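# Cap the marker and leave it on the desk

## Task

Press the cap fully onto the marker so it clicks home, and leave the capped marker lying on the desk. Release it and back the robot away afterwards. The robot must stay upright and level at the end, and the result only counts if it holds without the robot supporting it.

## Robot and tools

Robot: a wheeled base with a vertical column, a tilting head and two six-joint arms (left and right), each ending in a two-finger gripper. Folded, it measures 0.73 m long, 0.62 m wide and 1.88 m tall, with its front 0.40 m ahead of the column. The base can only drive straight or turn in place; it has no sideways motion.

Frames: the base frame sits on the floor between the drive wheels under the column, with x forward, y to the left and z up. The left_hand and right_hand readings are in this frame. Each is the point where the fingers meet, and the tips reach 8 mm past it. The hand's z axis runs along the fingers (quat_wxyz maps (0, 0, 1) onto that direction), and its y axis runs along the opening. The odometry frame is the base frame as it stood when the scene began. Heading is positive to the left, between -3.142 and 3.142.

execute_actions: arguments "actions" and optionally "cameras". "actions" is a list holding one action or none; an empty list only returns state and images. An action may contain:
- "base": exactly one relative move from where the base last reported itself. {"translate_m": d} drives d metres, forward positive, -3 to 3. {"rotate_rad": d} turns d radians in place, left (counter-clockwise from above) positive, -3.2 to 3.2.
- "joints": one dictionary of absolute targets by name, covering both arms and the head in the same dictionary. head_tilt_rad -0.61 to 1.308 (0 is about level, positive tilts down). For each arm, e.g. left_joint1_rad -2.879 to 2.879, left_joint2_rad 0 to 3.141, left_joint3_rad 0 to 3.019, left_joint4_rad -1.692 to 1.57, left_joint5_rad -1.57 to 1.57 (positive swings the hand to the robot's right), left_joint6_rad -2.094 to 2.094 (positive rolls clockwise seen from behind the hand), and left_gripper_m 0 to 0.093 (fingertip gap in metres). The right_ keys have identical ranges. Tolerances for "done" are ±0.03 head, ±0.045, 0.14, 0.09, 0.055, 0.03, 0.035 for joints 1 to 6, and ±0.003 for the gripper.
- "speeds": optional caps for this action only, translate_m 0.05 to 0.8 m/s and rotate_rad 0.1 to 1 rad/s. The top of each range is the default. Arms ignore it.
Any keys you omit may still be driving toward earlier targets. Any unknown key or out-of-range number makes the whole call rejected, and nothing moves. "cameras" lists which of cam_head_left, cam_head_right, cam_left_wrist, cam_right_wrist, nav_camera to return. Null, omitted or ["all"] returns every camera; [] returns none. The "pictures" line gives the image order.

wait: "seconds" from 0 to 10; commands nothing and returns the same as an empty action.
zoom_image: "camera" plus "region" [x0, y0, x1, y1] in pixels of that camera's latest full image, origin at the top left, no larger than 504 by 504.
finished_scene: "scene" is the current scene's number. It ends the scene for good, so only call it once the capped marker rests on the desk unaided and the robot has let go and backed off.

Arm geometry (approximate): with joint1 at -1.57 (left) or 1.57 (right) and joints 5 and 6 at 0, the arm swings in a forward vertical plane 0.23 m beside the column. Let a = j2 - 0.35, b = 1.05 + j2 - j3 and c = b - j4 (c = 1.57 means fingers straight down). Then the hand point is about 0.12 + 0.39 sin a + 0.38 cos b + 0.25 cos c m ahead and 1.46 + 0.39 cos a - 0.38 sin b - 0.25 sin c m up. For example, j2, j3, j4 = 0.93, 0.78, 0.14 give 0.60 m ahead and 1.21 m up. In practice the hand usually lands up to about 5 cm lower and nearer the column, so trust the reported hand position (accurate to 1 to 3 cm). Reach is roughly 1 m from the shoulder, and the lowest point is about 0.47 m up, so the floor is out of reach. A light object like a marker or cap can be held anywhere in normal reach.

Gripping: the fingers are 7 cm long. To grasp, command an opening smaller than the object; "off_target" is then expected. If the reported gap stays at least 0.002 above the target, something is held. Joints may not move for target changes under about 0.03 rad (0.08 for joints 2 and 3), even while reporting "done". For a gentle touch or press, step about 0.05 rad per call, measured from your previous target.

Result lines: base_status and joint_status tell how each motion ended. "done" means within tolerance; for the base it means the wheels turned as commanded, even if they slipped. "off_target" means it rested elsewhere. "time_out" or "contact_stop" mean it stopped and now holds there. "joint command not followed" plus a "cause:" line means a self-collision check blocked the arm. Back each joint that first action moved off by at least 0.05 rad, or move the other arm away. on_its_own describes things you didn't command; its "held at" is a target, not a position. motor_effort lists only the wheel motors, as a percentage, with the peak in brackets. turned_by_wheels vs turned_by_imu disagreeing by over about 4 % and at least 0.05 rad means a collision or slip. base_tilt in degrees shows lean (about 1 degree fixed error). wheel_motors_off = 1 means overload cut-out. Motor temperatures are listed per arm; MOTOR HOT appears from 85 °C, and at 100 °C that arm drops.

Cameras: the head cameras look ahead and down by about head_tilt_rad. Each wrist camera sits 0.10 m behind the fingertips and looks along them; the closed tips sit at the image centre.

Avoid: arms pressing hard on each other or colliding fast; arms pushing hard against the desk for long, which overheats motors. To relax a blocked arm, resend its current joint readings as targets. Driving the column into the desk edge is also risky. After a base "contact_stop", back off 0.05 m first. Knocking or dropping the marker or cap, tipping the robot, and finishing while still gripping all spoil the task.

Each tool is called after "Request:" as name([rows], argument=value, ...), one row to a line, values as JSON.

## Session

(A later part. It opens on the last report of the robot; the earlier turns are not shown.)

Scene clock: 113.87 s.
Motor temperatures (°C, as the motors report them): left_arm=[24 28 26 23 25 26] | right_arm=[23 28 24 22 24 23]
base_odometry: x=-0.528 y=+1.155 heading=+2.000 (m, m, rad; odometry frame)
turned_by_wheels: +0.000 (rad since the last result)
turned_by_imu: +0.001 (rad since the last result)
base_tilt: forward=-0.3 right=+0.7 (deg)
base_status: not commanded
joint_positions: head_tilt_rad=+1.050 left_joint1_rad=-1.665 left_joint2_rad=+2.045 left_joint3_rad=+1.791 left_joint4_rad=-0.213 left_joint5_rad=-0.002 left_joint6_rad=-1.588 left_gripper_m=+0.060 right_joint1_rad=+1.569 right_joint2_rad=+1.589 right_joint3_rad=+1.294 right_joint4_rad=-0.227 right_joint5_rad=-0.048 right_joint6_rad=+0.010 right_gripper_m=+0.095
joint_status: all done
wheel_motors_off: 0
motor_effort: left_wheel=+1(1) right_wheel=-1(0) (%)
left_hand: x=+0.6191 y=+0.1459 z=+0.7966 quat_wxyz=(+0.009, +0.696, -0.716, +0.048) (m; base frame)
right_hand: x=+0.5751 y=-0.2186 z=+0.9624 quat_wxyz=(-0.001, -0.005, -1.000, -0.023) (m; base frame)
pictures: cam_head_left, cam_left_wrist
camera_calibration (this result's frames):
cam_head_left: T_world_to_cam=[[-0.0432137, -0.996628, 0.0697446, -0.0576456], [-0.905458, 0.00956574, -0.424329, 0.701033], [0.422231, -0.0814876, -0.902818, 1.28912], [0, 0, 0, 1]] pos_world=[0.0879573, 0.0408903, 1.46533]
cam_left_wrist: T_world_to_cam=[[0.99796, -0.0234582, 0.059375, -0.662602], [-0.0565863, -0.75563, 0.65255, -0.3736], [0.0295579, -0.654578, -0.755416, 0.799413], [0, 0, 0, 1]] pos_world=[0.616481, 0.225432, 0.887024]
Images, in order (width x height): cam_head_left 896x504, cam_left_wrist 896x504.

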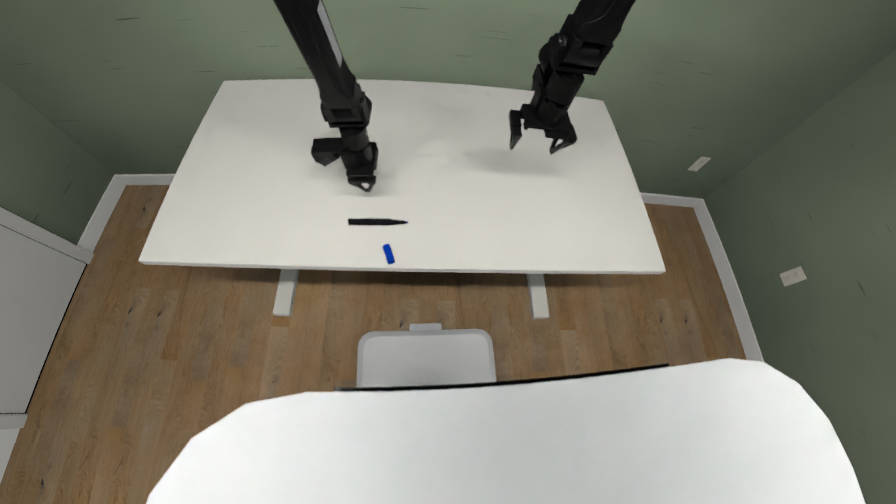

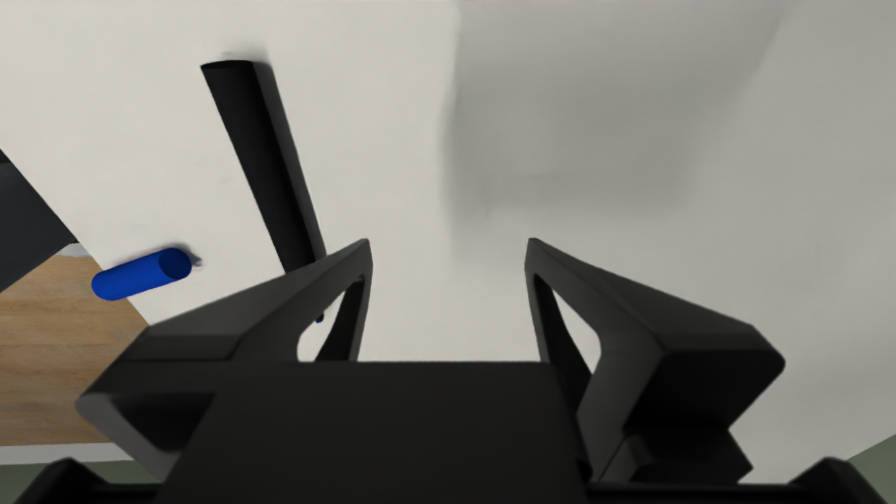

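Request:
zoom_image(camera="cam_left_wrist", region=[70,220,230,320])

Request:
execute_actions([
  {"joints":{"left_joint1_rad":-1.63,"left_joint2_rad":2.12,"left_joint4_rad":-0.24,"left_gripper_m":0.09}},
], cameras=[])

Request:
execute_actions([
  {"joints":{"left_joint2_rad":2.19,"left_joint4_rad":-0.1}},
], cameras=["cam_left_wrist"])

Request:
execute_actions([
  {"joints":{"left_gripper_m":0.0}},
], cameras=["cam_left_wrist"])

Region (70, 220, 230, 320) of cam_left_wrist's 896x504 image, scaled by 3.150, with more detail than that image has; it fills the top 315 rows of this view, and the rest is white.

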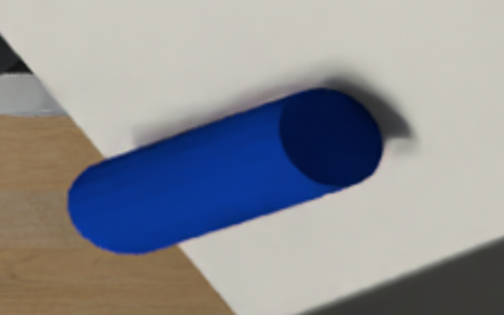

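Scene clock: 124.33 s.
Motor temperatures (°C, as the motors report them): left_arm=[24 28 26 23 25 26] | right_arm=[23 28 24 22 24 23]
base_odometry: x=-0.528 y=+1.155 heading=+2.000 (m, m, rad; odometry frame)
turned_by_wheels: +0.000 (rad since the last result)
turned_by_imu: +0.001 (rad since the last result)
base_tilt: forward=-0.4 right=+0.7 (deg)
base_status: not commanded
joint_positions: head_tilt_rad=+1.050 left_joint1_rad=-1.633 left_joint2_rad=+2.117 left_joint3_rad=+1.785 left_joint4_rad=-0.230 left_joint5_rad=-0.002 left_joint6_rad=-1.588 left_gripper_m=+0.090 right_joint1_rad=+1.569 right_joint2_rad=+1.589 right_joint3_rad=+1.294 right_joint4_rad=-0.227 right_joint5_rad=-0.048 right_joint6_rad=+0.010 right_gripper_m=+0.095
joint_status: all done
wheel_motors_off: 0
motor_effort: left_wheel=+1(1) right_wheel=-1(0) (%)
left_hand: x=+0.5628 y=+0.1720 z=+0.7603 quat_wxyz=(+0.032, +0.701, -0.712, +0.004) (m; base frame)
right_hand: x=+0.5751 y=-0.2186 z=+0.9624 quat_wxyz=(-0.001, -0.005, -1.000, -0.023) (m; base frame)
pictures: none
No camera images: the call's "cameras" was empty. Leave "cameras" out to get every camera's image.

Scene clock: 125.10 s.
Motor temperatures (°C, as the motors report them): left_arm=[24 28 26 23 25 26] | right_arm=[23 28 24 22 24 23]
base_odometry: x=-0.528 y=+1.155 heading=+2.000 (m, m, rad; odometry frame)
turned_by_wheels: +0.000 (rad since the last result)
turned_by_imu: +0.000 (rad since the last result)
base_tilt: forward=-0.3 right=+0.8 (deg)
base_status: not commanded
joint_positions: head_tilt_rad=+1.050 left_joint1_rad=-1.633 left_joint2_rad=+2.184 left_joint3_rad=+1.788 left_joint4_rad=-0.113 left_joint5_rad=-0.002 left_joint6_rad=-1.588 left_gripper_m=+0.090 right_joint1_rad=+1.569 right_joint2_rad=+1.589 right_joint3_rad=+1.294 right_joint4_rad=-0.227 right_joint5_rad=-0.048 right_joint6_rad=+0.010 right_gripper_m=+0.095
joint_status: all done
wheel_motors_off: 0
motor_effort: left_wheel=+1(1) right_wheel=-1(1) (%)
left_hand: x=+0.5461 y=+0.1710 z=+0.7314 quat_wxyz=(+0.014, +0.702, -0.712, +0.024) (m; base frame)
right_hand: x=+0.5751 y=-0.2186 z=+0.9624 quat_wxyz=(-0.001, -0.005, -1.000, -0.023) (m; base frame)
pictures: cam_left_wrist
camera_calibration (this result's frames):
cam_left_wrist: T_world_to_cam=[[0.999792, -0.0117846, 0.0166756, -0.557079], [-0.0196782, -0.774099, 0.632758, -0.318796], [0.00545171, -0.632954, -0.77417, 0.791979], [0, 0, 0, 1]] pos_world=[0.546372, 0.247942, 0.824136]
Images, in order (width x height): cam_left_wrist 896x504.

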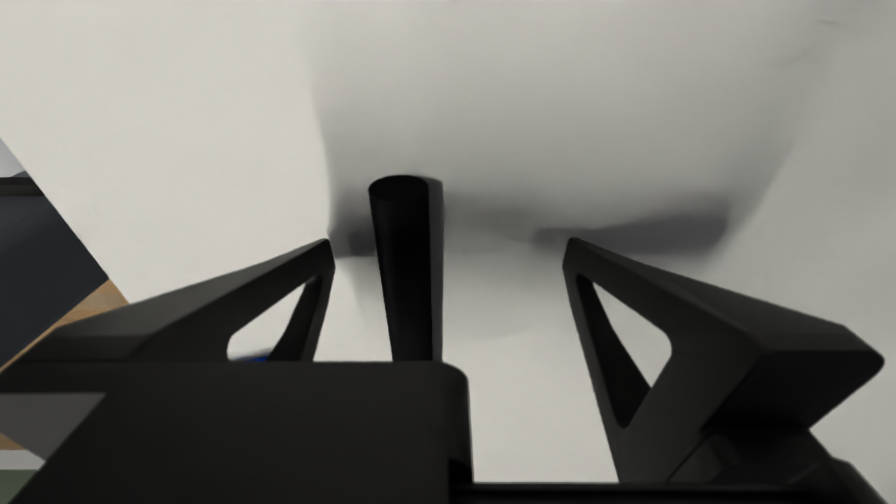

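Scene clock: 125.80 s.
Motor temperatures (°C, as the motors report them): left_arm=[24 28 26 23 25 26] | right_arm=[23 29 24 22 24 23]
base_odometry: x=-0.528 y=+1.155 heading=+2.000 (m, m, rad; odometry frame)
turned_by_wheels: +0.000 (rad since the last result)
turned_by_imu: +0.000 (rad since the last result)
base_tilt: forward=-0.4 right=+0.6 (deg)
base_status: not commanded
joint_positions: head_tilt_rad=+1.050 left_joint1_rad=-1.633 left_joint2_rad=+2.184 left_joint3_rad=+1.788 left_joint4_rad=-0.113 left_joint5_rad=-0.002 left_joint6_rad=-1.588 left_gripper_m=+0.018 right_joint1_rad=+1.569 right_joint2_rad=+1.589 right_joint3_rad=+1.294 right_joint4_rad=-0.227 right_joint5_rad=-0.048 right_joint6_rad=+0.010 right_gripper_m=+0.095
joint_status: left_gripper_m off_target (ended at +0.018, target +0.000)
wheel_motors_off: 0
motor_effort: left_wheel=+1(1) right_wheel=-1(1) (%)
left_hand: x=+0.5461 y=+0.1710 z=+0.7314 quat_wxyz=(+0.014, +0.702, -0.712, +0.024) (m; base frame)
right_hand: x=+0.5751 y=-0.2186 z=+0.9624 quat_wxyz=(-0.001, -0.005, -1.000, -0.023) (m; base frame)
pictures: cam_left_wrist
camera_calibration (this result's frames):
cam_left_wrist: T_world_to_cam=[[0.999801, -0.0110228, 0.0166353, -0.557185], [-0.0190629, -0.774108, 0.632767, -0.319137], [0.00590267, -0.632958, -0.774164, 0.791728], [0, 0, 0, 1]] pos_world=[0.546317, 0.247943, 0.824136]
Images, in order (width x height): cam_left_wrist 896x504.

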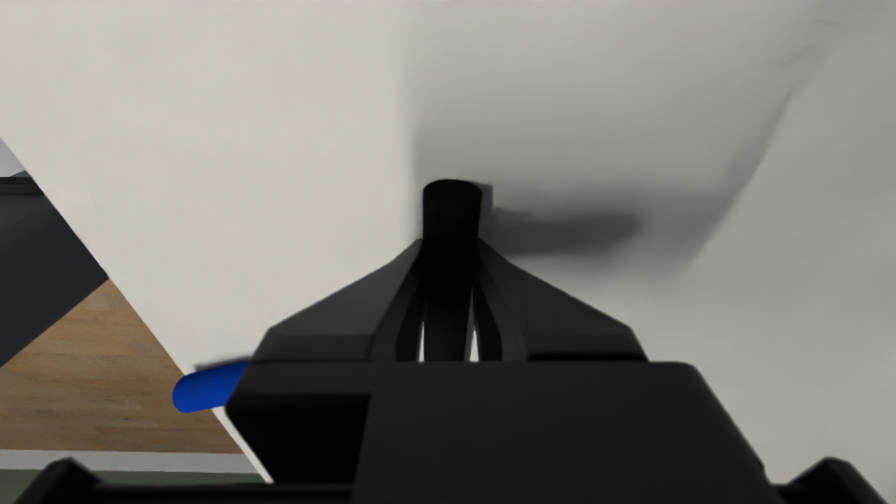

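Request:
execute_actions([
  {"joints":{"left_joint2_rad":2.0,"left_joint4_rad":-0.27}},
], cameras=[])

Request:
execute_actions([
  {"base":{"rotate_rad":0.4},"joints":{"left_joint1_rad":-1.48,"right_joint1_rad":1.83,"right_joint2_rad":2.03,"right_joint3_rad":1.35,"right_joint4_rad":0.16,"right_joint5_rad":0.2,"right_joint6_rad":0.27,"right_gripper_m":0.07}},
], cameras=["cam_head_left","cam_right_wrist"])

Scene clock: 141.00 s.
Motor temperatures (°C, as the motors report them): left_arm=[24 28 26 23 25 26] | right_arm=[23 29 24 22 24 23]
base_odometry: x=-0.528 y=+1.155 heading=+2.000 (m, m, rad; odometry frame)
turned_by_wheels: +0.000 (rad since the last result)
turned_by_imu: +0.001 (rad since the last result)
base_tilt: forward=-0.3 right=+0.6 (deg)
base_status: not commanded
joint_positions: head_tilt_rad=+1.050 left_joint1_rad=-1.633 left_joint2_rad=+1.981 left_joint3_rad=+1.791 left_joint4_rad=-0.261 left_joint5_rad=-0.002 left_joint6_rad=-1.589 left_gripper_m=+0.018 right_joint1_rad=+1.569 right_joint2_rad=+1.589 right_joint3_rad=+1.294 right_joint4_rad=-0.227 right_joint5_rad=-0.048 right_joint6_rad=+0.010 right_gripper_m=+0.095
joint_status: all done
wheel_motors_off: 0
motor_effort: left_wheel=+0(1) right_wheel=-1(0) (%)
left_hand: x=+0.6497 y=+0.1729 z=+0.8268 quat_wxyz=(-0.006, +0.702, -0.710, +0.044) (m; base frame)
right_hand: x=+0.5751 y=-0.2186 z=+0.9624 quat_wxyz=(-0.001, -0.005, -1.000, -0.023) (m; base frame)
pictures: none
No camera images: the call's "cameras" was empty. Leave "cameras" out to get every camera's image.

Scene clock: 142.87 s.
Motor temperatures (°C, as the motors report them): left_arm=[24 28 26 23 25 26] | right_arm=[23 29 24 22 24 23]
base_odometry: x=-0.528 y=+1.155 heading=+2.399 (m, m, rad; odometry frame)
turned_by_wheels: +0.399 (rad since the last result)
turned_by_imu: +0.400 (rad since the last result)
base_tilt: forward=-0.4 right=+0.7 (deg)
base_status: done
joint_positions: head_tilt_rad=+1.050 left_joint1_rad=-1.470 left_joint2_rad=+1.982 left_joint3_rad=+1.791 left_joint4_rad=-0.261 left_joint5_rad=+0.000 left_joint6_rad=-1.589 left_gripper_m=+0.018 right_joint1_rad=+1.839 right_joint2_rad=+2.036 right_joint3_rad=+1.350 right_joint4_rad=+0.148 right_joint5_rad=+0.198 right_joint6_rad=+0.257 right_gripper_m=+0.070
joint_status: all done
wheel_motors_off: 0
motor_effort: left_wheel=-4(50) right_wheel=-1(42) (%)
left_hand: x=+0.6479 y=+0.3083 z=+0.8286 quat_wxyz=(-0.057, +0.729, -0.683, -0.006) (m; base frame)
right_hand: x=+0.4316 y=-0.0576 z=+0.8067 quat_wxyz=(+0.003, -0.061, -0.998, -0.016) (m; base frame)
pictures: cam_head_left, cam_right_wrist
camera_calibration (this result's frames):
cam_head_left: T_world_to_cam=[[-0.0432137, -0.996628, 0.0697446, -0.0576456], [-0.905458, 0.00956574, -0.424329, 0.701033], [0.422231, -0.0814876, -0.902818, 1.28912], [0, 0, 0, 1]] pos_world=[0.0879573, 0.0408903, 1.46533]
cam_right_wrist: T_world_to_cam=[[-0.117603, -0.992429, -0.0354025, 0.0219412], [-0.798979, 0.0733869, 0.596865, -0.126121], [-0.589748, 0.0984787, -0.80156, 1.03024], [0, 0, 0, 1]] pos_world=[0.509397, -0.0704265, 0.901857]
Images, in order (width x height): cam_head_left 896x504, cam_right_wrist 896x504.

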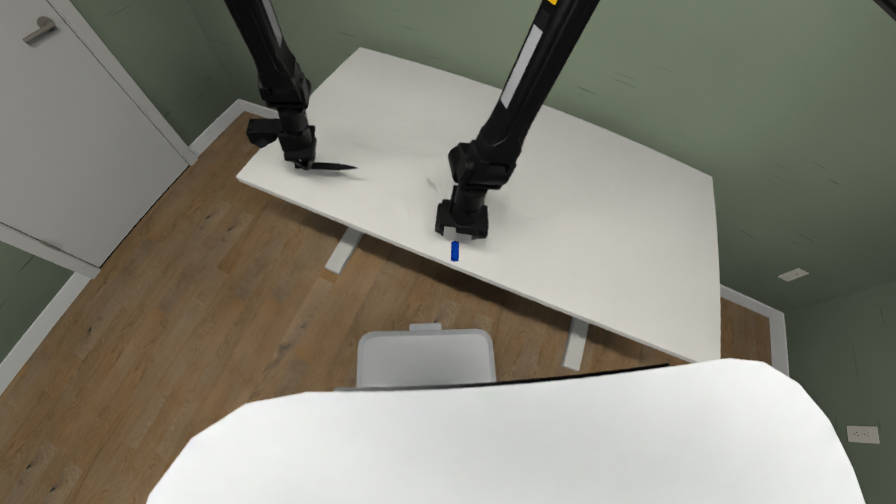

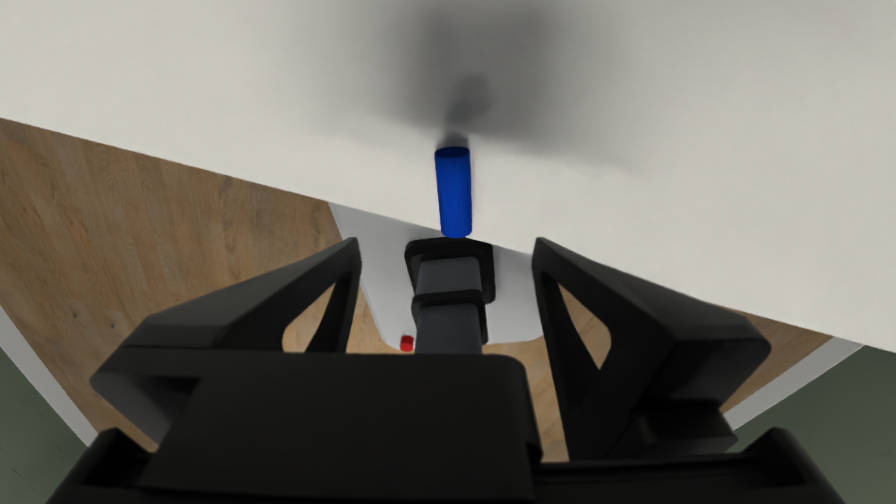

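Request:
execute_actions([
  {"joints":{"right_joint1_rad":1.81,"right_joint2_rad":2.22,"right_joint3_rad":1.587,"right_joint4_rad":0.117,"right_joint6_rad":0.2}},
], cameras=["cam_right_wrist"])

Scene clock: 148.97 s.
Motor temperatures (°C, as the motors report them): left_arm=[24 28 26 23 25 26] | right_arm=[23 29 24 22 24 23]
base_odometry: x=-0.528 y=+1.155 heading=+2.399 (m, m, rad; odometry frame)
turned_by_wheels: +0.000 (rad since the last result)
turned_by_imu: +0.001 (rad since the last result)
base_tilt: forward=-0.5 right=+0.6 (deg)
base_status: not commanded
joint_positions: head_tilt_rad=+1.050 left_joint1_rad=-1.470 left_joint2_rad=+1.982 left_joint3_rad=+1.791 left_joint4_rad=-0.261 left_joint5_rad=+0.000 left_joint6_rad=-1.589 left_gripper_m=+0.018 right_joint1_rad=+1.817 right_joint2_rad=+2.226 right_joint3_rad=+1.583 right_joint4_rad=+0.127 right_joint5_rad=+0.199 right_joint6_rad=+0.209 right_gripper_m=+0.070
joint_status: all done
wheel_motors_off: 0
motor_effort: left_wheel=-5(5) right_wheel=-1(1) (%)
left_hand: x=+0.6479 y=+0.3083 z=+0.8286 quat_wxyz=(-0.057, +0.729, -0.683, -0.006) (m; base frame)
right_hand: x=+0.4384 y=-0.0580 z=+0.7317 quat_wxyz=(-0.009, -0.044, -0.999, -0.008) (m; base frame)
pictures: cam_right_wrist
camera_calibration (this result's frames):
cam_right_wrist: T_world_to_cam=[[-0.0844678, -0.996218, -0.0203571, -0.006133], [-0.814413, 0.0572529, 0.577455, -0.0558535], [-0.574106, 0.0653554, -0.816169, 0.976102], [0, 0, 0, 1]] pos_world=[0.51438, -0.0667056, 0.828792]
Images, in order (width x height): cam_right_wrist 896x504.

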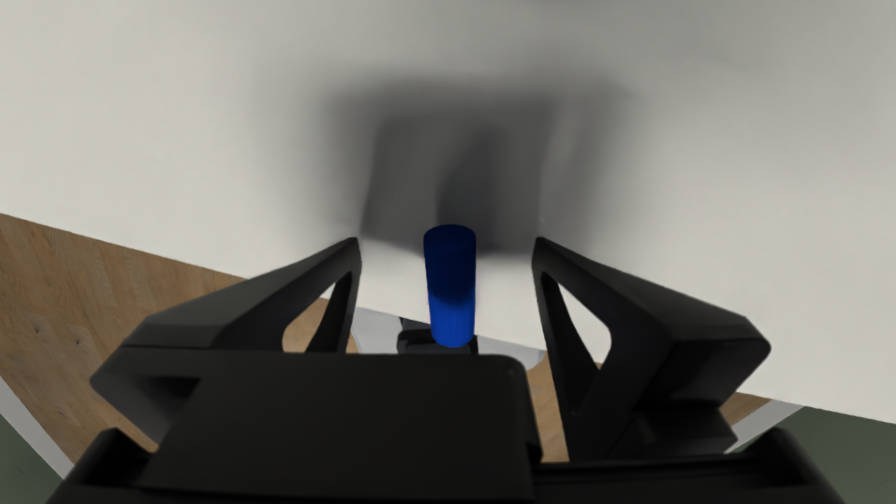

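Request:
execute_actions([
  {"joints":{"right_joint2_rad":2.27,"right_joint4_rad":0.17}},
], cameras=["cam_right_wrist"])

Request:
execute_actions([
  {"joints":{"right_gripper_m":0.0}},
], cameras=["cam_right_wrist"])

Scene clock: 153.83 s.
Motor temperatures (°C, as the motors report them): left_arm=[24 28 26 23 25 26] | right_arm=[23 29 24 22 24 23]
base_odometry: x=-0.528 y=+1.155 heading=+2.399 (m, m, rad; odometry frame)
turned_by_wheels: +0.000 (rad since the last result)
turned_by_imu: +0.001 (rad since the last result)
base_tilt: forward=-0.4 right=+0.7 (deg)
base_status: not commanded
joint_positions: head_tilt_rad=+1.050 left_joint1_rad=-1.470 left_joint2_rad=+1.982 left_joint3_rad=+1.791 left_joint4_rad=-0.261 left_joint5_rad=+0.000 left_joint6_rad=-1.589 left_gripper_m=+0.018 right_joint1_rad=+1.817 right_joint2_rad=+2.240 right_joint3_rad=+1.585 right_joint4_rad=+0.162 right_joint5_rad=+0.203 right_joint6_rad=+0.207 right_gripper_m=+0.070
joint_status: all done
wheel_motors_off: 0
motor_effort: left_wheel=-6(6) right_wheel=+0(0) (%)
left_hand: x=+0.6479 y=+0.3083 z=+0.8286 quat_wxyz=(-0.057, +0.729, -0.683, -0.006) (m; base frame)
right_hand: x=+0.4377 y=-0.0573 z=+0.7272 quat_wxyz=(-0.020, -0.046, -0.999, -0.008) (m; base frame)
pictures: cam_right_wrist
camera_calibration (this result's frames):
cam_right_wrist: T_world_to_cam=[[-0.0874339, -0.995945, -0.0211903, -0.00363251], [-0.827136, 0.0607268, 0.558711, -0.0344997], [-0.555158, 0.0663775, -0.829092, 0.973196], [0, 0, 0, 1]] pos_world=[0.511424, -0.0661211, 0.826067]
Images, in order (width x height): cam_right_wrist 896x504.

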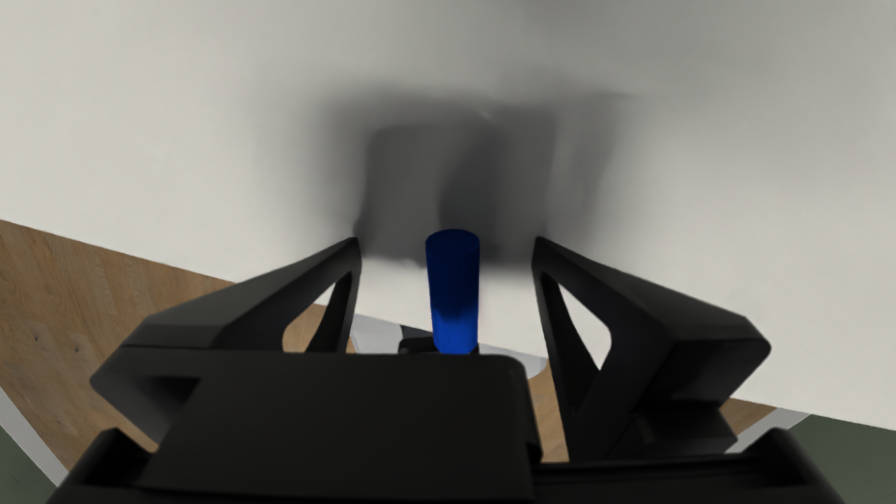

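Scene clock: 154.50 s.
Motor temperatures (°C, as the motors report them): left_arm=[24 28 26 23 25 26] | right_arm=[23 29 24 22 24 23]
base_odometry: x=-0.528 y=+1.155 heading=+2.399 (m, m, rad; odometry frame)
turned_by_wheels: +0.000 (rad since the last result)
turned_by_imu: +0.000 (rad since the last result)
base_tilt: forward=-0.4 right=+0.6 (deg)
base_status: not commanded
joint_positions: head_tilt_rad=+1.050 left_joint1_rad=-1.470 left_joint2_rad=+1.982 left_joint3_rad=+1.791 left_joint4_rad=-0.261 left_joint5_rad=+0.000 left_joint6_rad=-1.589 left_gripper_m=+0.018 right_joint1_rad=+1.814 right_joint2_rad=+2.240 right_joint3_rad=+1.586 right_joint4_rad=+0.163 right_joint5_rad=+0.204 right_joint6_rad=+0.207 right_gripper_m=+0.018
joint_status: right_gripper_m off_target (ended at +0.018, target +0.000)
wheel_motors_off: 0
motor_effort: left_wheel=-6(6) right_wheel=+0(0) (%)
left_hand: x=+0.6479 y=+0.3083 z=+0.8286 quat_wxyz=(-0.057, +0.729, -0.683, -0.006) (m; base frame)
right_hand: x=+0.4384 y=-0.0601 z=+0.7267 quat_wxyz=(-0.021, -0.047, -0.999, -0.007) (m; base frame)
pictures: cam_right_wrist
camera_calibration (this result's frames):
cam_right_wrist: T_world_to_cam=[[-0.0893766, -0.995834, -0.0180924, -0.00775709], [-0.827657, 0.064153, 0.557555, -0.0321882], [-0.554072, 0.0648067, -0.829943, 0.973409], [0, 0, 0, 1]] pos_world=[0.512005, -0.0687432, 0.82568]
Images, in order (width x height): cam_right_wrist 896x504.

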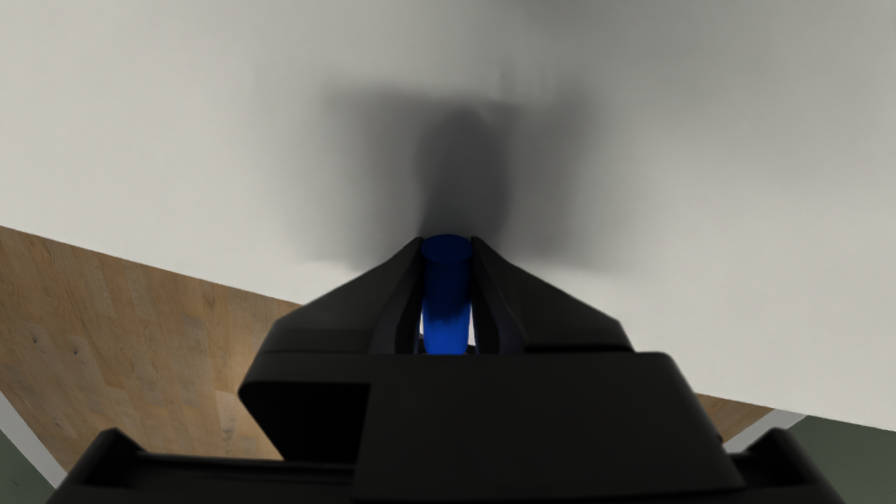

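Request:
execute_actions([
  {"joints":{"right_joint2_rad":2.1,"right_joint4_rad":0.0}},
], cameras=[])

Request:
execute_actions([
  {"base":{"rotate_rad":-0.4},"joints":{"right_joint2_rad":2.136,"right_joint3_rad":1.763,"right_joint4_rad":-0.147,"right_joint6_rad":1.7,"left_joint1_rad":-1.63,"left_joint2_rad":2.12,"left_joint4_rad":-0.17}},
], cameras=["cam_head_left","cam_right_wrist","cam_left_wrist"])

Request:
zoom_image(camera="cam_head_left", region=[330,140,530,260])

Scene clock: 163.97 s.
Motor temperatures (°C, as the motors report them): left_arm=[24 29 26 23 25 26] | right_arm=[23 28 24 22 24 23]
base_odometry: x=-0.528 y=+1.155 heading=+2.399 (m, m, rad; odometry frame)
turned_by_wheels: +0.000 (rad since the last result)
turned_by_imu: +0.001 (rad since the last result)
base_tilt: forward=-0.3 right=+0.7 (deg)
base_status: not commanded
joint_positions: head_tilt_rad=+1.050 left_joint1_rad=-1.470 left_joint2_rad=+1.982 left_joint3_rad=+1.791 left_joint4_rad=-0.261 left_joint5_rad=+0.000 left_joint6_rad=-1.589 left_gripper_m=+0.018 right_joint1_rad=+1.814 right_joint2_rad=+2.084 right_joint3_rad=+1.592 right_joint4_rad=+0.009 right_joint5_rad=+0.202 right_joint6_rad=+0.207 right_gripper_m=+0.018
joint_status: all done
wheel_motors_off: 0
motor_effort: left_wheel=-6(6) right_wheel=+0(0) (%)
left_hand: x=+0.6479 y=+0.3083 z=+0.8286 quat_wxyz=(-0.057, +0.729, -0.683, -0.006) (m; base frame)
right_hand: x=+0.5175 y=-0.0618 z=+0.7820 quat_wxyz=(-0.025, -0.048, -0.999, -0.008) (m; base frame)
pictures: none
No camera images: the call's "cameras" was empty. Leave "cameras" out to get every camera's image.

Scene clock: 165.83 s.
Motor temperatures (°C, as the motors report them): left_arm=[24 29 26 23 25 26] | right_arm=[23 28 24 22 24 23]
base_odometry: x=-0.528 y=+1.155 heading=+2.001 (m, m, rad; odometry frame)
turned_by_wheels: -0.398 (rad since the last result)
turned_by_imu: -0.398 (rad since the last result)
base_tilt: forward=-0.3 right=+0.7 (deg)
base_status: done
joint_positions: head_tilt_rad=+1.050 left_joint1_rad=-1.639 left_joint2_rad=+2.134 left_joint3_rad=+1.785 left_joint4_rad=-0.177 left_joint5_rad=+0.001 left_joint6_rad=-1.589 left_gripper_m=+0.018 right_joint1_rad=+1.806 right_joint2_rad=+2.135 right_joint3_rad=+1.766 right_joint4_rad=-0.137 right_joint5_rad=+0.201 right_joint6_rad=+1.688 right_gripper_m=+0.018
joint_status: all done
wheel_motors_off: 0
motor_effort: left_wheel=+1(37) right_wheel=-1(23) (%)
left_hand: x=+0.5641 y=+0.1660 z=+0.7529 quat_wxyz=(+0.022, +0.701, -0.713, +0.020) (m; base frame)
right_hand: x=+0.5550 y=-0.0604 z=+0.7665 quat_wxyz=(-0.008, -0.708, -0.706, -0.012) (m; base frame)
pictures: cam_head_left, cam_left_wrist, cam_right_wrist
camera_calibration (this result's frames):
cam_head_left: T_world_to_cam=[[-0.0432136, -0.996628, 0.0697446, -0.0576456], [-0.905458, 0.00956574, -0.424329, 0.701033], [0.422231, -0.0814876, -0.902818, 1.28912], [0, 0, 0, 1]] pos_world=[0.0879573, 0.0408903, 1.46533]
cam_left_wrist: T_world_to_cam=[[0.999893, -0.014602, -0.000117206, -0.562433], [-0.0111639, -0.769587, 0.638444, -0.345756], [-0.00941277, -0.638375, -0.769668, 0.811248], [0, 0, 0, 1]] pos_world=[0.566149, 0.243578, 0.845072]
cam_right_wrist: T_world_to_cam=[[-0.999482, 0.000309105, -0.0321775, 0.579177], [-0.0189384, 0.802784, 0.595969, -0.391529], [0.0260158, 0.59627, -0.802362, 0.759971], [0, 0, 0, 1]] pos_world=[0.551691, -0.139014, 0.861748]
Images, in order (width x height): cam_head_left 896x504, cam_left_wrist 896x504, cam_right_wrist 896x504.

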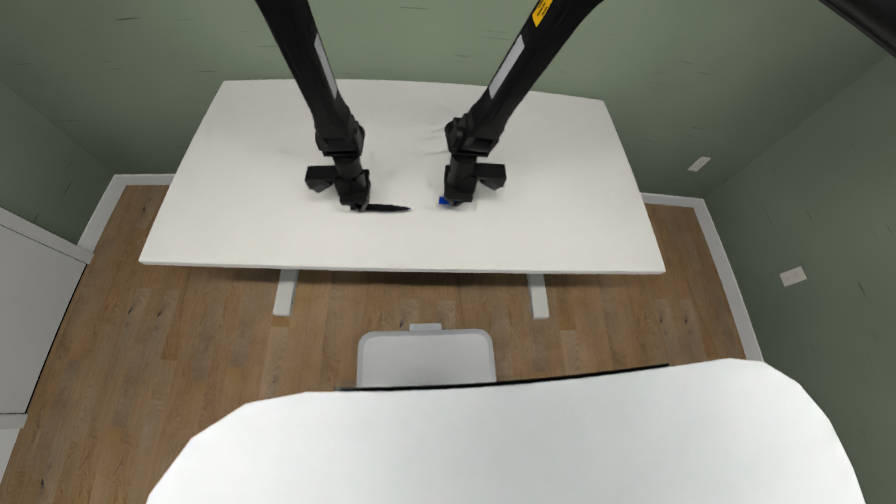

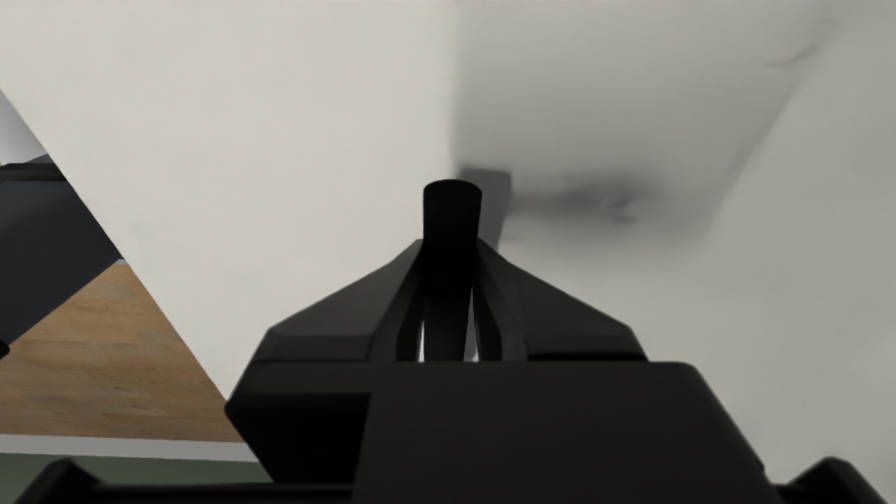

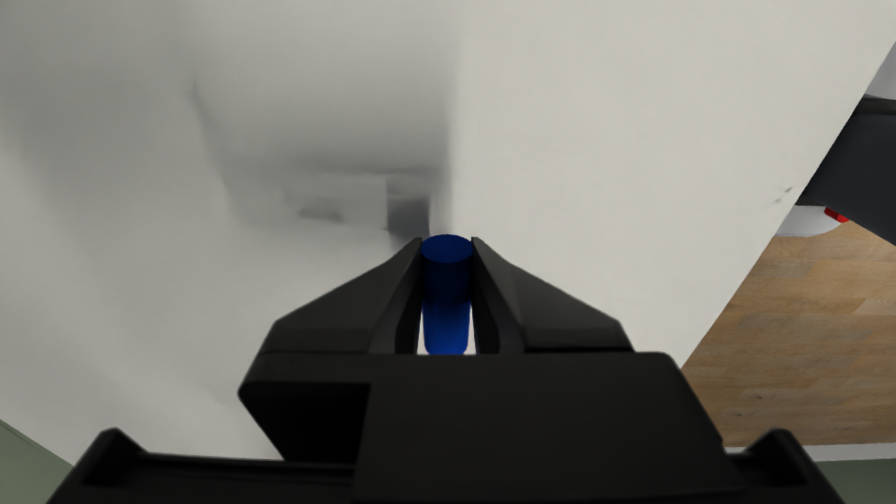

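Region (330, 140, 530, 260) of cam_head_left's 896x504 image, scaled by 2.520, with more detail than that image has; it fills the top 302 rows of this view, and the rest is white.

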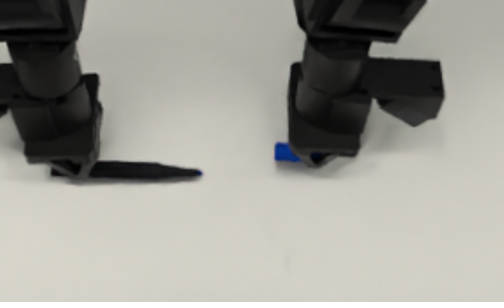

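Request:
execute_actions([
  {"joints":{"left_joint1_rad":-1.72,"left_joint5_rad":-0.078,"left_joint6_rad":-1.645,"left_joint2_rad":2.19,"left_joint4_rad":-0.1,"right_joint2_rad":2.215,"right_joint4_rad":-0.07}},
], cameras=["cam_head_left","cam_head_right"])

Request:
zoom_image(camera="cam_head_left", region=[350,170,490,250])

Scene clock: 177.00 s.
Motor temperatures (°C, as the motors report them): left_arm=[24 29 26 23 25 26] | right_arm=[23 29 24 22 24 23]
base_odometry: x=-0.528 y=+1.155 heading=+2.001 (m, m, rad; odometry frame)
turned_by_wheels: +0.000 (rad since the last result)
turned_by_imu: +0.001 (rad since the last result)
base_tilt: forward=-0.3 right=+0.8 (deg)
base_status: not commanded
joint_positions: head_tilt_rad=+1.050 left_joint1_rad=-1.732 left_joint2_rad=+2.180 left_joint3_rad=+1.788 left_joint4_rad=-0.108 left_joint5_rad=-0.077 left_joint6_rad=-1.633 left_gripper_m=+0.018 right_joint1_rad=+1.806 right_joint2_rad=+2.217 right_joint3_rad=+1.760 right_joint4_rad=-0.079 right_joint5_rad=+0.201 right_joint6_rad=+1.688 right_gripper_m=+0.018
joint_status: all done
wheel_motors_off: 0
motor_effort: left_wheel=+2(2) right_wheel=-3(3) (%)
left_hand: x=+0.5471 y=+0.0994 z=+0.7402 quat_wxyz=(+0.014, +0.701, -0.712, +0.031) (m; base frame)
right_hand: x=+0.5061 y=-0.0591 z=+0.7324 quat_wxyz=(+0.001, -0.706, -0.708, -0.001) (m; base frame)
pictures: cam_head_left, cam_head_right
camera_calibration (this result's frames):
cam_head_left: T_world_to_cam=[[-0.0432137, -0.996628, 0.0697446, -0.0576456], [-0.905458, 0.00956574, -0.424329, 0.701033], [0.422231, -0.0814876, -0.902818, 1.28912], [0, 0, 0, 1]] pos_world=[0.0879573, 0.0408903, 1.46533]
cam_head_right: T_world_to_cam=[[-0.0620033, -0.992745, 0.103023, -0.173402], [-0.903106, 0.0118587, -0.429255, 0.70469], [0.424919, -0.119655, -0.897288, 1.28095], [0, 0, 0, 1]] pos_world=[0.0813583, -0.0272277, 1.46974]
Images, in order (width x height): cam_head_left 896x504, cam_head_right 896x504.

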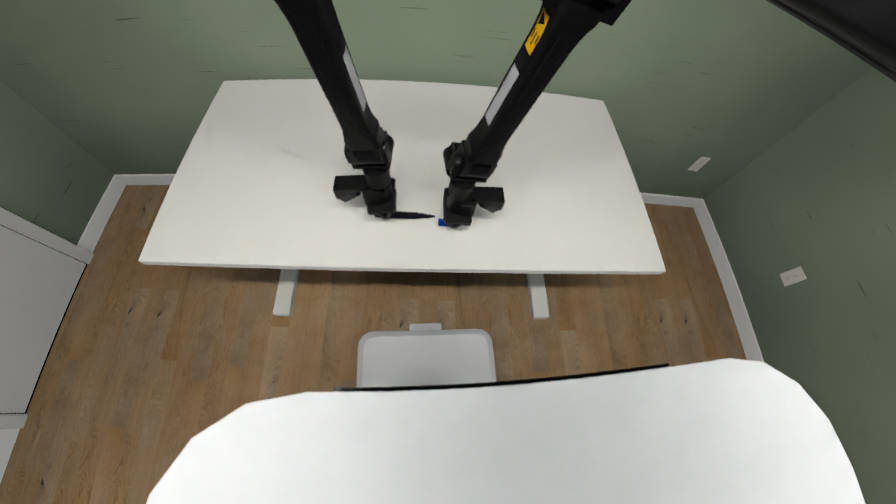

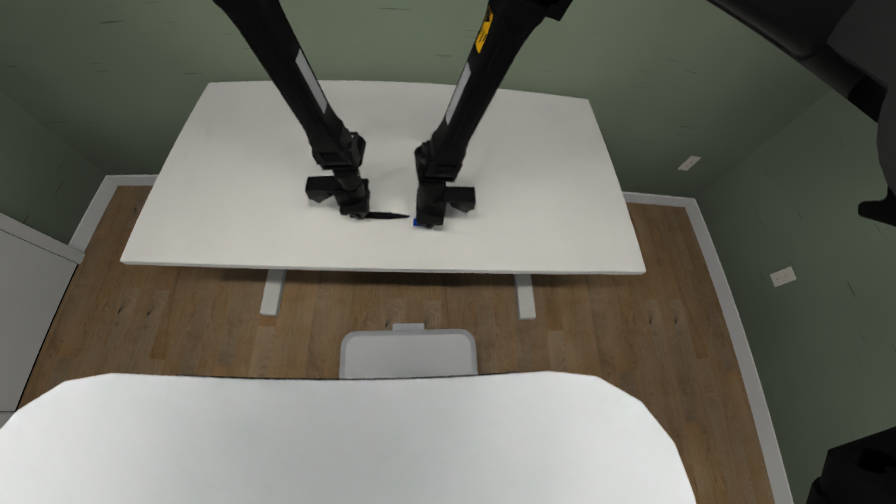

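Region (350, 170, 490, 250) of cam_head_left's 896x504 image, scaled by 3.600, with more detail than that image has; it fills the top 288 rows of this view, and the rest is white.

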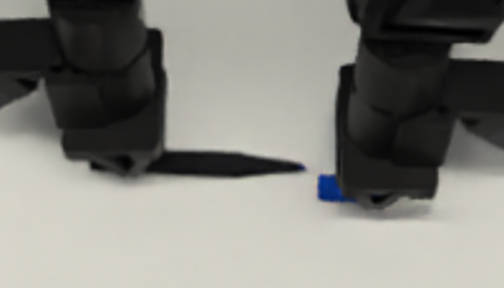

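Request:
execute_actions([
  {"joints":{"left_joint2_rad":2.235,"left_joint4_rad":-0.075}},
], cameras=["cam_head_left"])

Request:
zoom_image(camera="cam_head_left", region=[380,190,480,250])

Scene clock: 193.83 s.
Motor temperatures (°C, as the motors report them): left_arm=[24 29 26 23 25 26] | right_arm=[23 29 24 22 24 23]
base_odometry: x=-0.528 y=+1.155 heading=+2.001 (m, m, rad; odometry frame)
turned_by_wheels: +0.000 (rad since the last result)
turned_by_imu: +0.001 (rad since the last result)
base_tilt: forward=-0.4 right=+0.6 (deg)
base_status: not commanded
joint_positions: head_tilt_rad=+1.050 left_joint1_rad=-1.732 left_joint2_rad=+2.200 left_joint3_rad=+1.788 left_joint4_rad=-0.084 left_joint5_rad=-0.078 left_joint6_rad=-1.634 left_gripper_m=+0.018 right_joint1_rad=+1.806 right_joint2_rad=+2.217 right_joint3_rad=+1.760 right_joint4_rad=-0.079 right_joint5_rad=+0.201 right_joint6_rad=+1.688 right_gripper_m=+0.018
joint_status: all done
wheel_motors_off: 0
motor_effort: left_wheel=+3(3) right_wheel=-4(4) (%)
left_hand: x=+0.5381 y=+0.0990 z=+0.7317 quat_wxyz=(+0.012, +0.702, -0.712, +0.033) (m; base frame)
right_hand: x=+0.5061 y=-0.0591 z=+0.7324 quat_wxyz=(+0.001, -0.706, -0.708, -0.001) (m; base frame)
pictures: cam_head_left
camera_calibration (this result's frames):
cam_head_left: T_world_to_cam=[[-0.0432137, -0.996628, 0.0697446, -0.0576456], [-0.905458, 0.00956574, -0.424329, 0.701033], [0.422231, -0.0814876, -0.902818, 1.28912], [0, 0, 0, 1]] pos_world=[0.0879573, 0.0408903, 1.46533]
Images, in order (width x height): cam_head_left 896x504.

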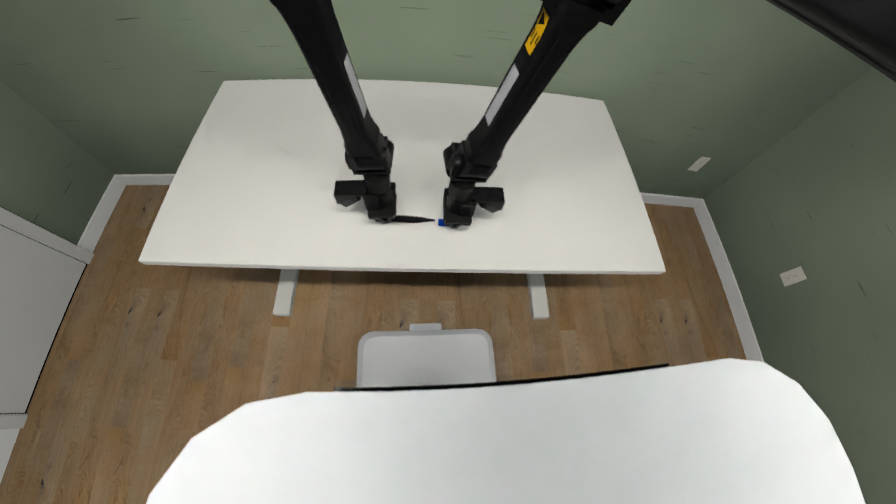

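Region (380, 190, 480, 250) of cam_head_left's 896x504 image, scaled by 5.040, with more detail than that image has; it fills the top 302 rows of this view, and the rest is white.

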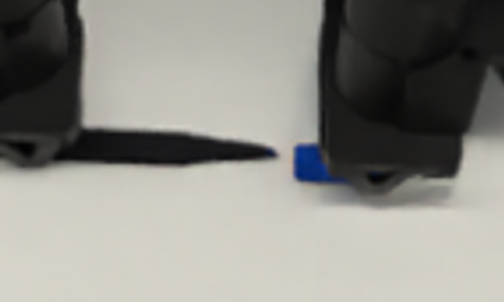

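Request:
execute_actions([
  {"joints":{"left_joint2_rad":2.21,"right_joint4_rad":-0.045,"right_joint2_rad":2.23}},
], cameras=["cam_head_left","cam_right_wrist"])

Request:
zoom_image(camera="cam_head_left", region=[380,190,480,250])

Scene clock: 200.40 s.
Motor temperatures (°C, as the motors report them): left_arm=[24 29 26 23 25 26] | right_arm=[23 29 24 22 24 23]
base_odometry: x=-0.528 y=+1.155 heading=+2.001 (m, m, rad; odometry frame)
turned_by_wheels: +0.000 (rad since the last result)
turned_by_imu: +0.001 (rad since the last result)
base_tilt: forward=-0.5 right=+0.6 (deg)
base_status: not commanded
joint_positions: head_tilt_rad=+1.050 left_joint1_rad=-1.732 left_joint2_rad=+2.199 left_joint3_rad=+1.788 left_joint4_rad=-0.084 left_joint5_rad=-0.078 left_joint6_rad=-1.634 left_gripper_m=+0.018 right_joint1_rad=+1.806 right_joint2_rad=+2.217 right_joint3_rad=+1.760 right_joint4_rad=-0.058 right_joint5_rad=+0.201 right_joint6_rad=+1.688 right_gripper_m=+0.018
joint_status: all done
wheel_motors_off: 0
motor_effort: left_wheel=+3(3) right_wheel=-4(4) (%)
left_hand: x=+0.5389 y=+0.0990 z=+0.7322 quat_wxyz=(+0.012, +0.702, -0.712, +0.033) (m; base frame)
right_hand: x=+0.5108 y=-0.0586 z=+0.7323 quat_wxyz=(-0.005, -0.708, -0.707, -0.009) (m; base frame)
pictures: cam_head_left, cam_right_wrist
camera_calibration (this result's frames):
cam_head_left: T_world_to_cam=[[-0.0432136, -0.996628, 0.0697446, -0.0576456], [-0.905458, 0.00956574, -0.424329, 0.701033], [0.422231, -0.0814876, -0.902818, 1.28912], [0, 0, 0, 1]] pos_world=[0.0879573, 0.0408903, 1.46533]
cam_right_wrist: T_world_to_cam=[[-0.999745, -0.00172687, -0.0225359, 0.526819], [-0.0148047, 0.803439, 0.595202, -0.37494], [0.0170784, 0.595384, -0.80326, 0.737774], [0, 0, 0, 1]] pos_world=[0.508534, -0.137107, 0.827662]
Images, in order (width x height): cam_head_left 896x504, cam_right_wrist 896x504.

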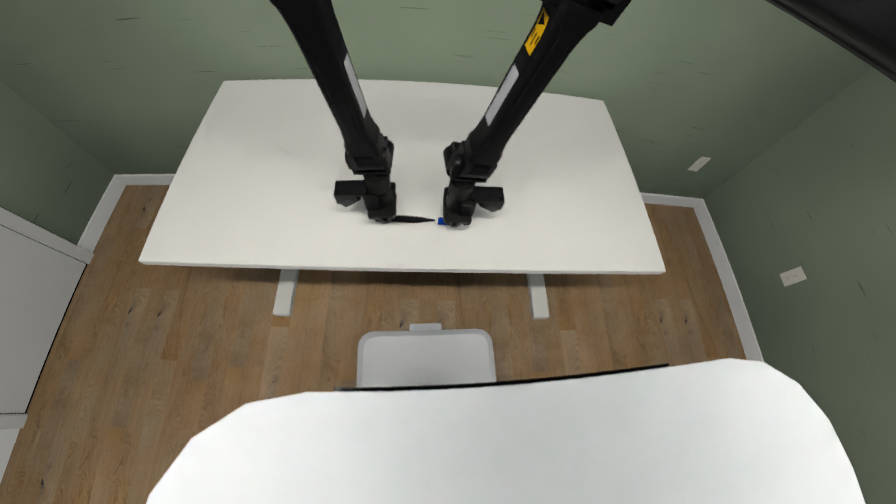

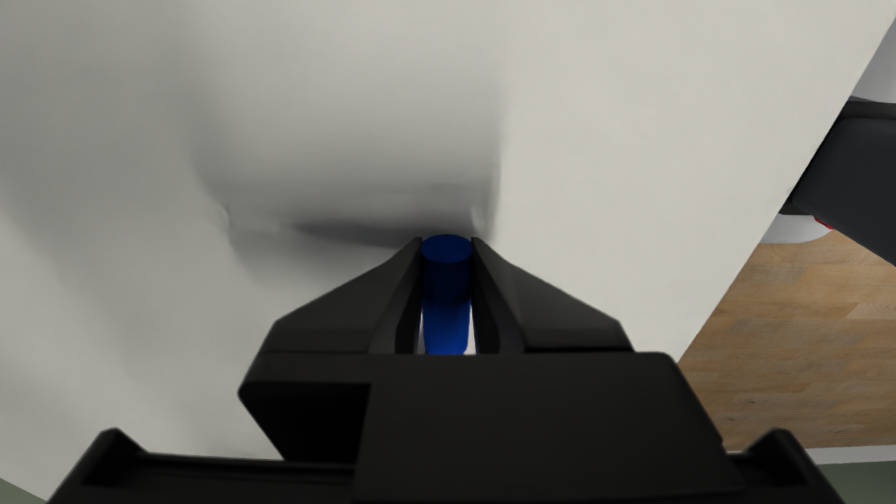

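Region (380, 190, 480, 250) of cam_head_left's 896x504 image, scaled by 5.040, with more detail than that image has; it fills the top 302 rows of this view, and the rest is white.

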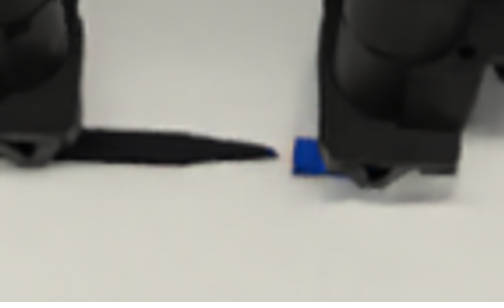

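Aligned. Insert.

Request:
execute_actions([
  {"joints":{"left_joint1_rad":-1.765,"left_joint5_rad":-0.105,"left_joint6_rad":-1.67,"left_joint2_rad":2.225}},
], cameras=["cam_head_left"])

Request:
zoom_image(camera="cam_head_left", region=[380,190,480,250])

Scene clock: 205.73 s.
Motor temperatures (°C, as the motors report them): left_arm=[24 29 26 23 25 26] | right_arm=[23 29 24 22 24 23]
base_odometry: x=-0.528 y=+1.155 heading=+2.001 (m, m, rad; odometry frame)
turned_by_wheels: +0.000 (rad since the last result)
turned_by_imu: +0.001 (rad since the last result)
base_tilt: forward=-0.4 right=+0.8 (deg)
base_status: not commanded
joint_positions: head_tilt_rad=+1.050 left_joint1_rad=-1.750 left_joint2_rad=+2.201 left_joint3_rad=+1.788 left_joint4_rad=-0.084 left_joint5_rad=-0.108 left_joint6_rad=-1.659 left_gripper_m=+0.018 right_joint1_rad=+1.805 right_joint2_rad=+2.217 right_joint3_rad=+1.760 right_joint4_rad=-0.058 right_joint5_rad=+0.205 right_joint6_rad=+1.688 right_gripper_m=+0.018
joint_status: all done
wheel_motors_off: 0
motor_effort: left_wheel=+3(3) right_wheel=-4(3) (%)
left_hand: x=+0.5367 y=+0.0882 z=+0.7332 quat_wxyz=(+0.007, +0.708, -0.706, +0.028) (m; base frame)
right_hand: x=+0.5110 y=-0.0601 z=+0.7321 quat_wxyz=(-0.007, -0.708, -0.706, -0.007) (m; base frame)
pictures: cam_head_left
camera_calibration (this result's frames):
cam_head_left: T_world_to_cam=[[-0.0432137, -0.996628, 0.0697446, -0.0576456], [-0.905458, 0.00956574, -0.424329, 0.701033], [0.422231, -0.0814876, -0.902818, 1.28912], [0, 0, 0, 1]] pos_world=[0.0879573, 0.0408903, 1.46533]
Images, in order (width x height): cam_head_left 896x504.

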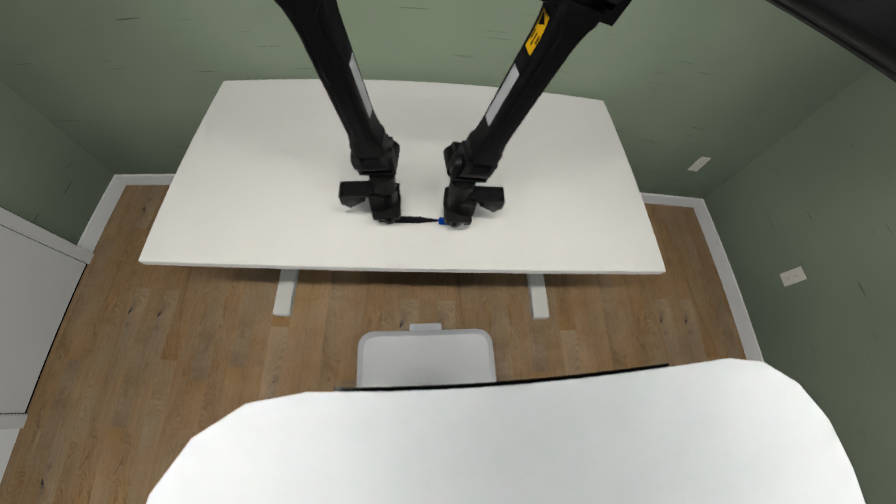

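Region (380, 190, 480, 250) of cam_head_left's 896x504 image, scaled by 5.040, with more detail than that image has; it fills the top 302 rows of this view, and the rest is white.

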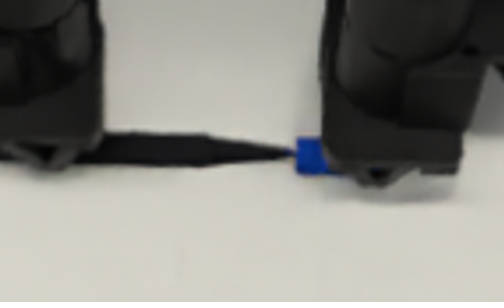

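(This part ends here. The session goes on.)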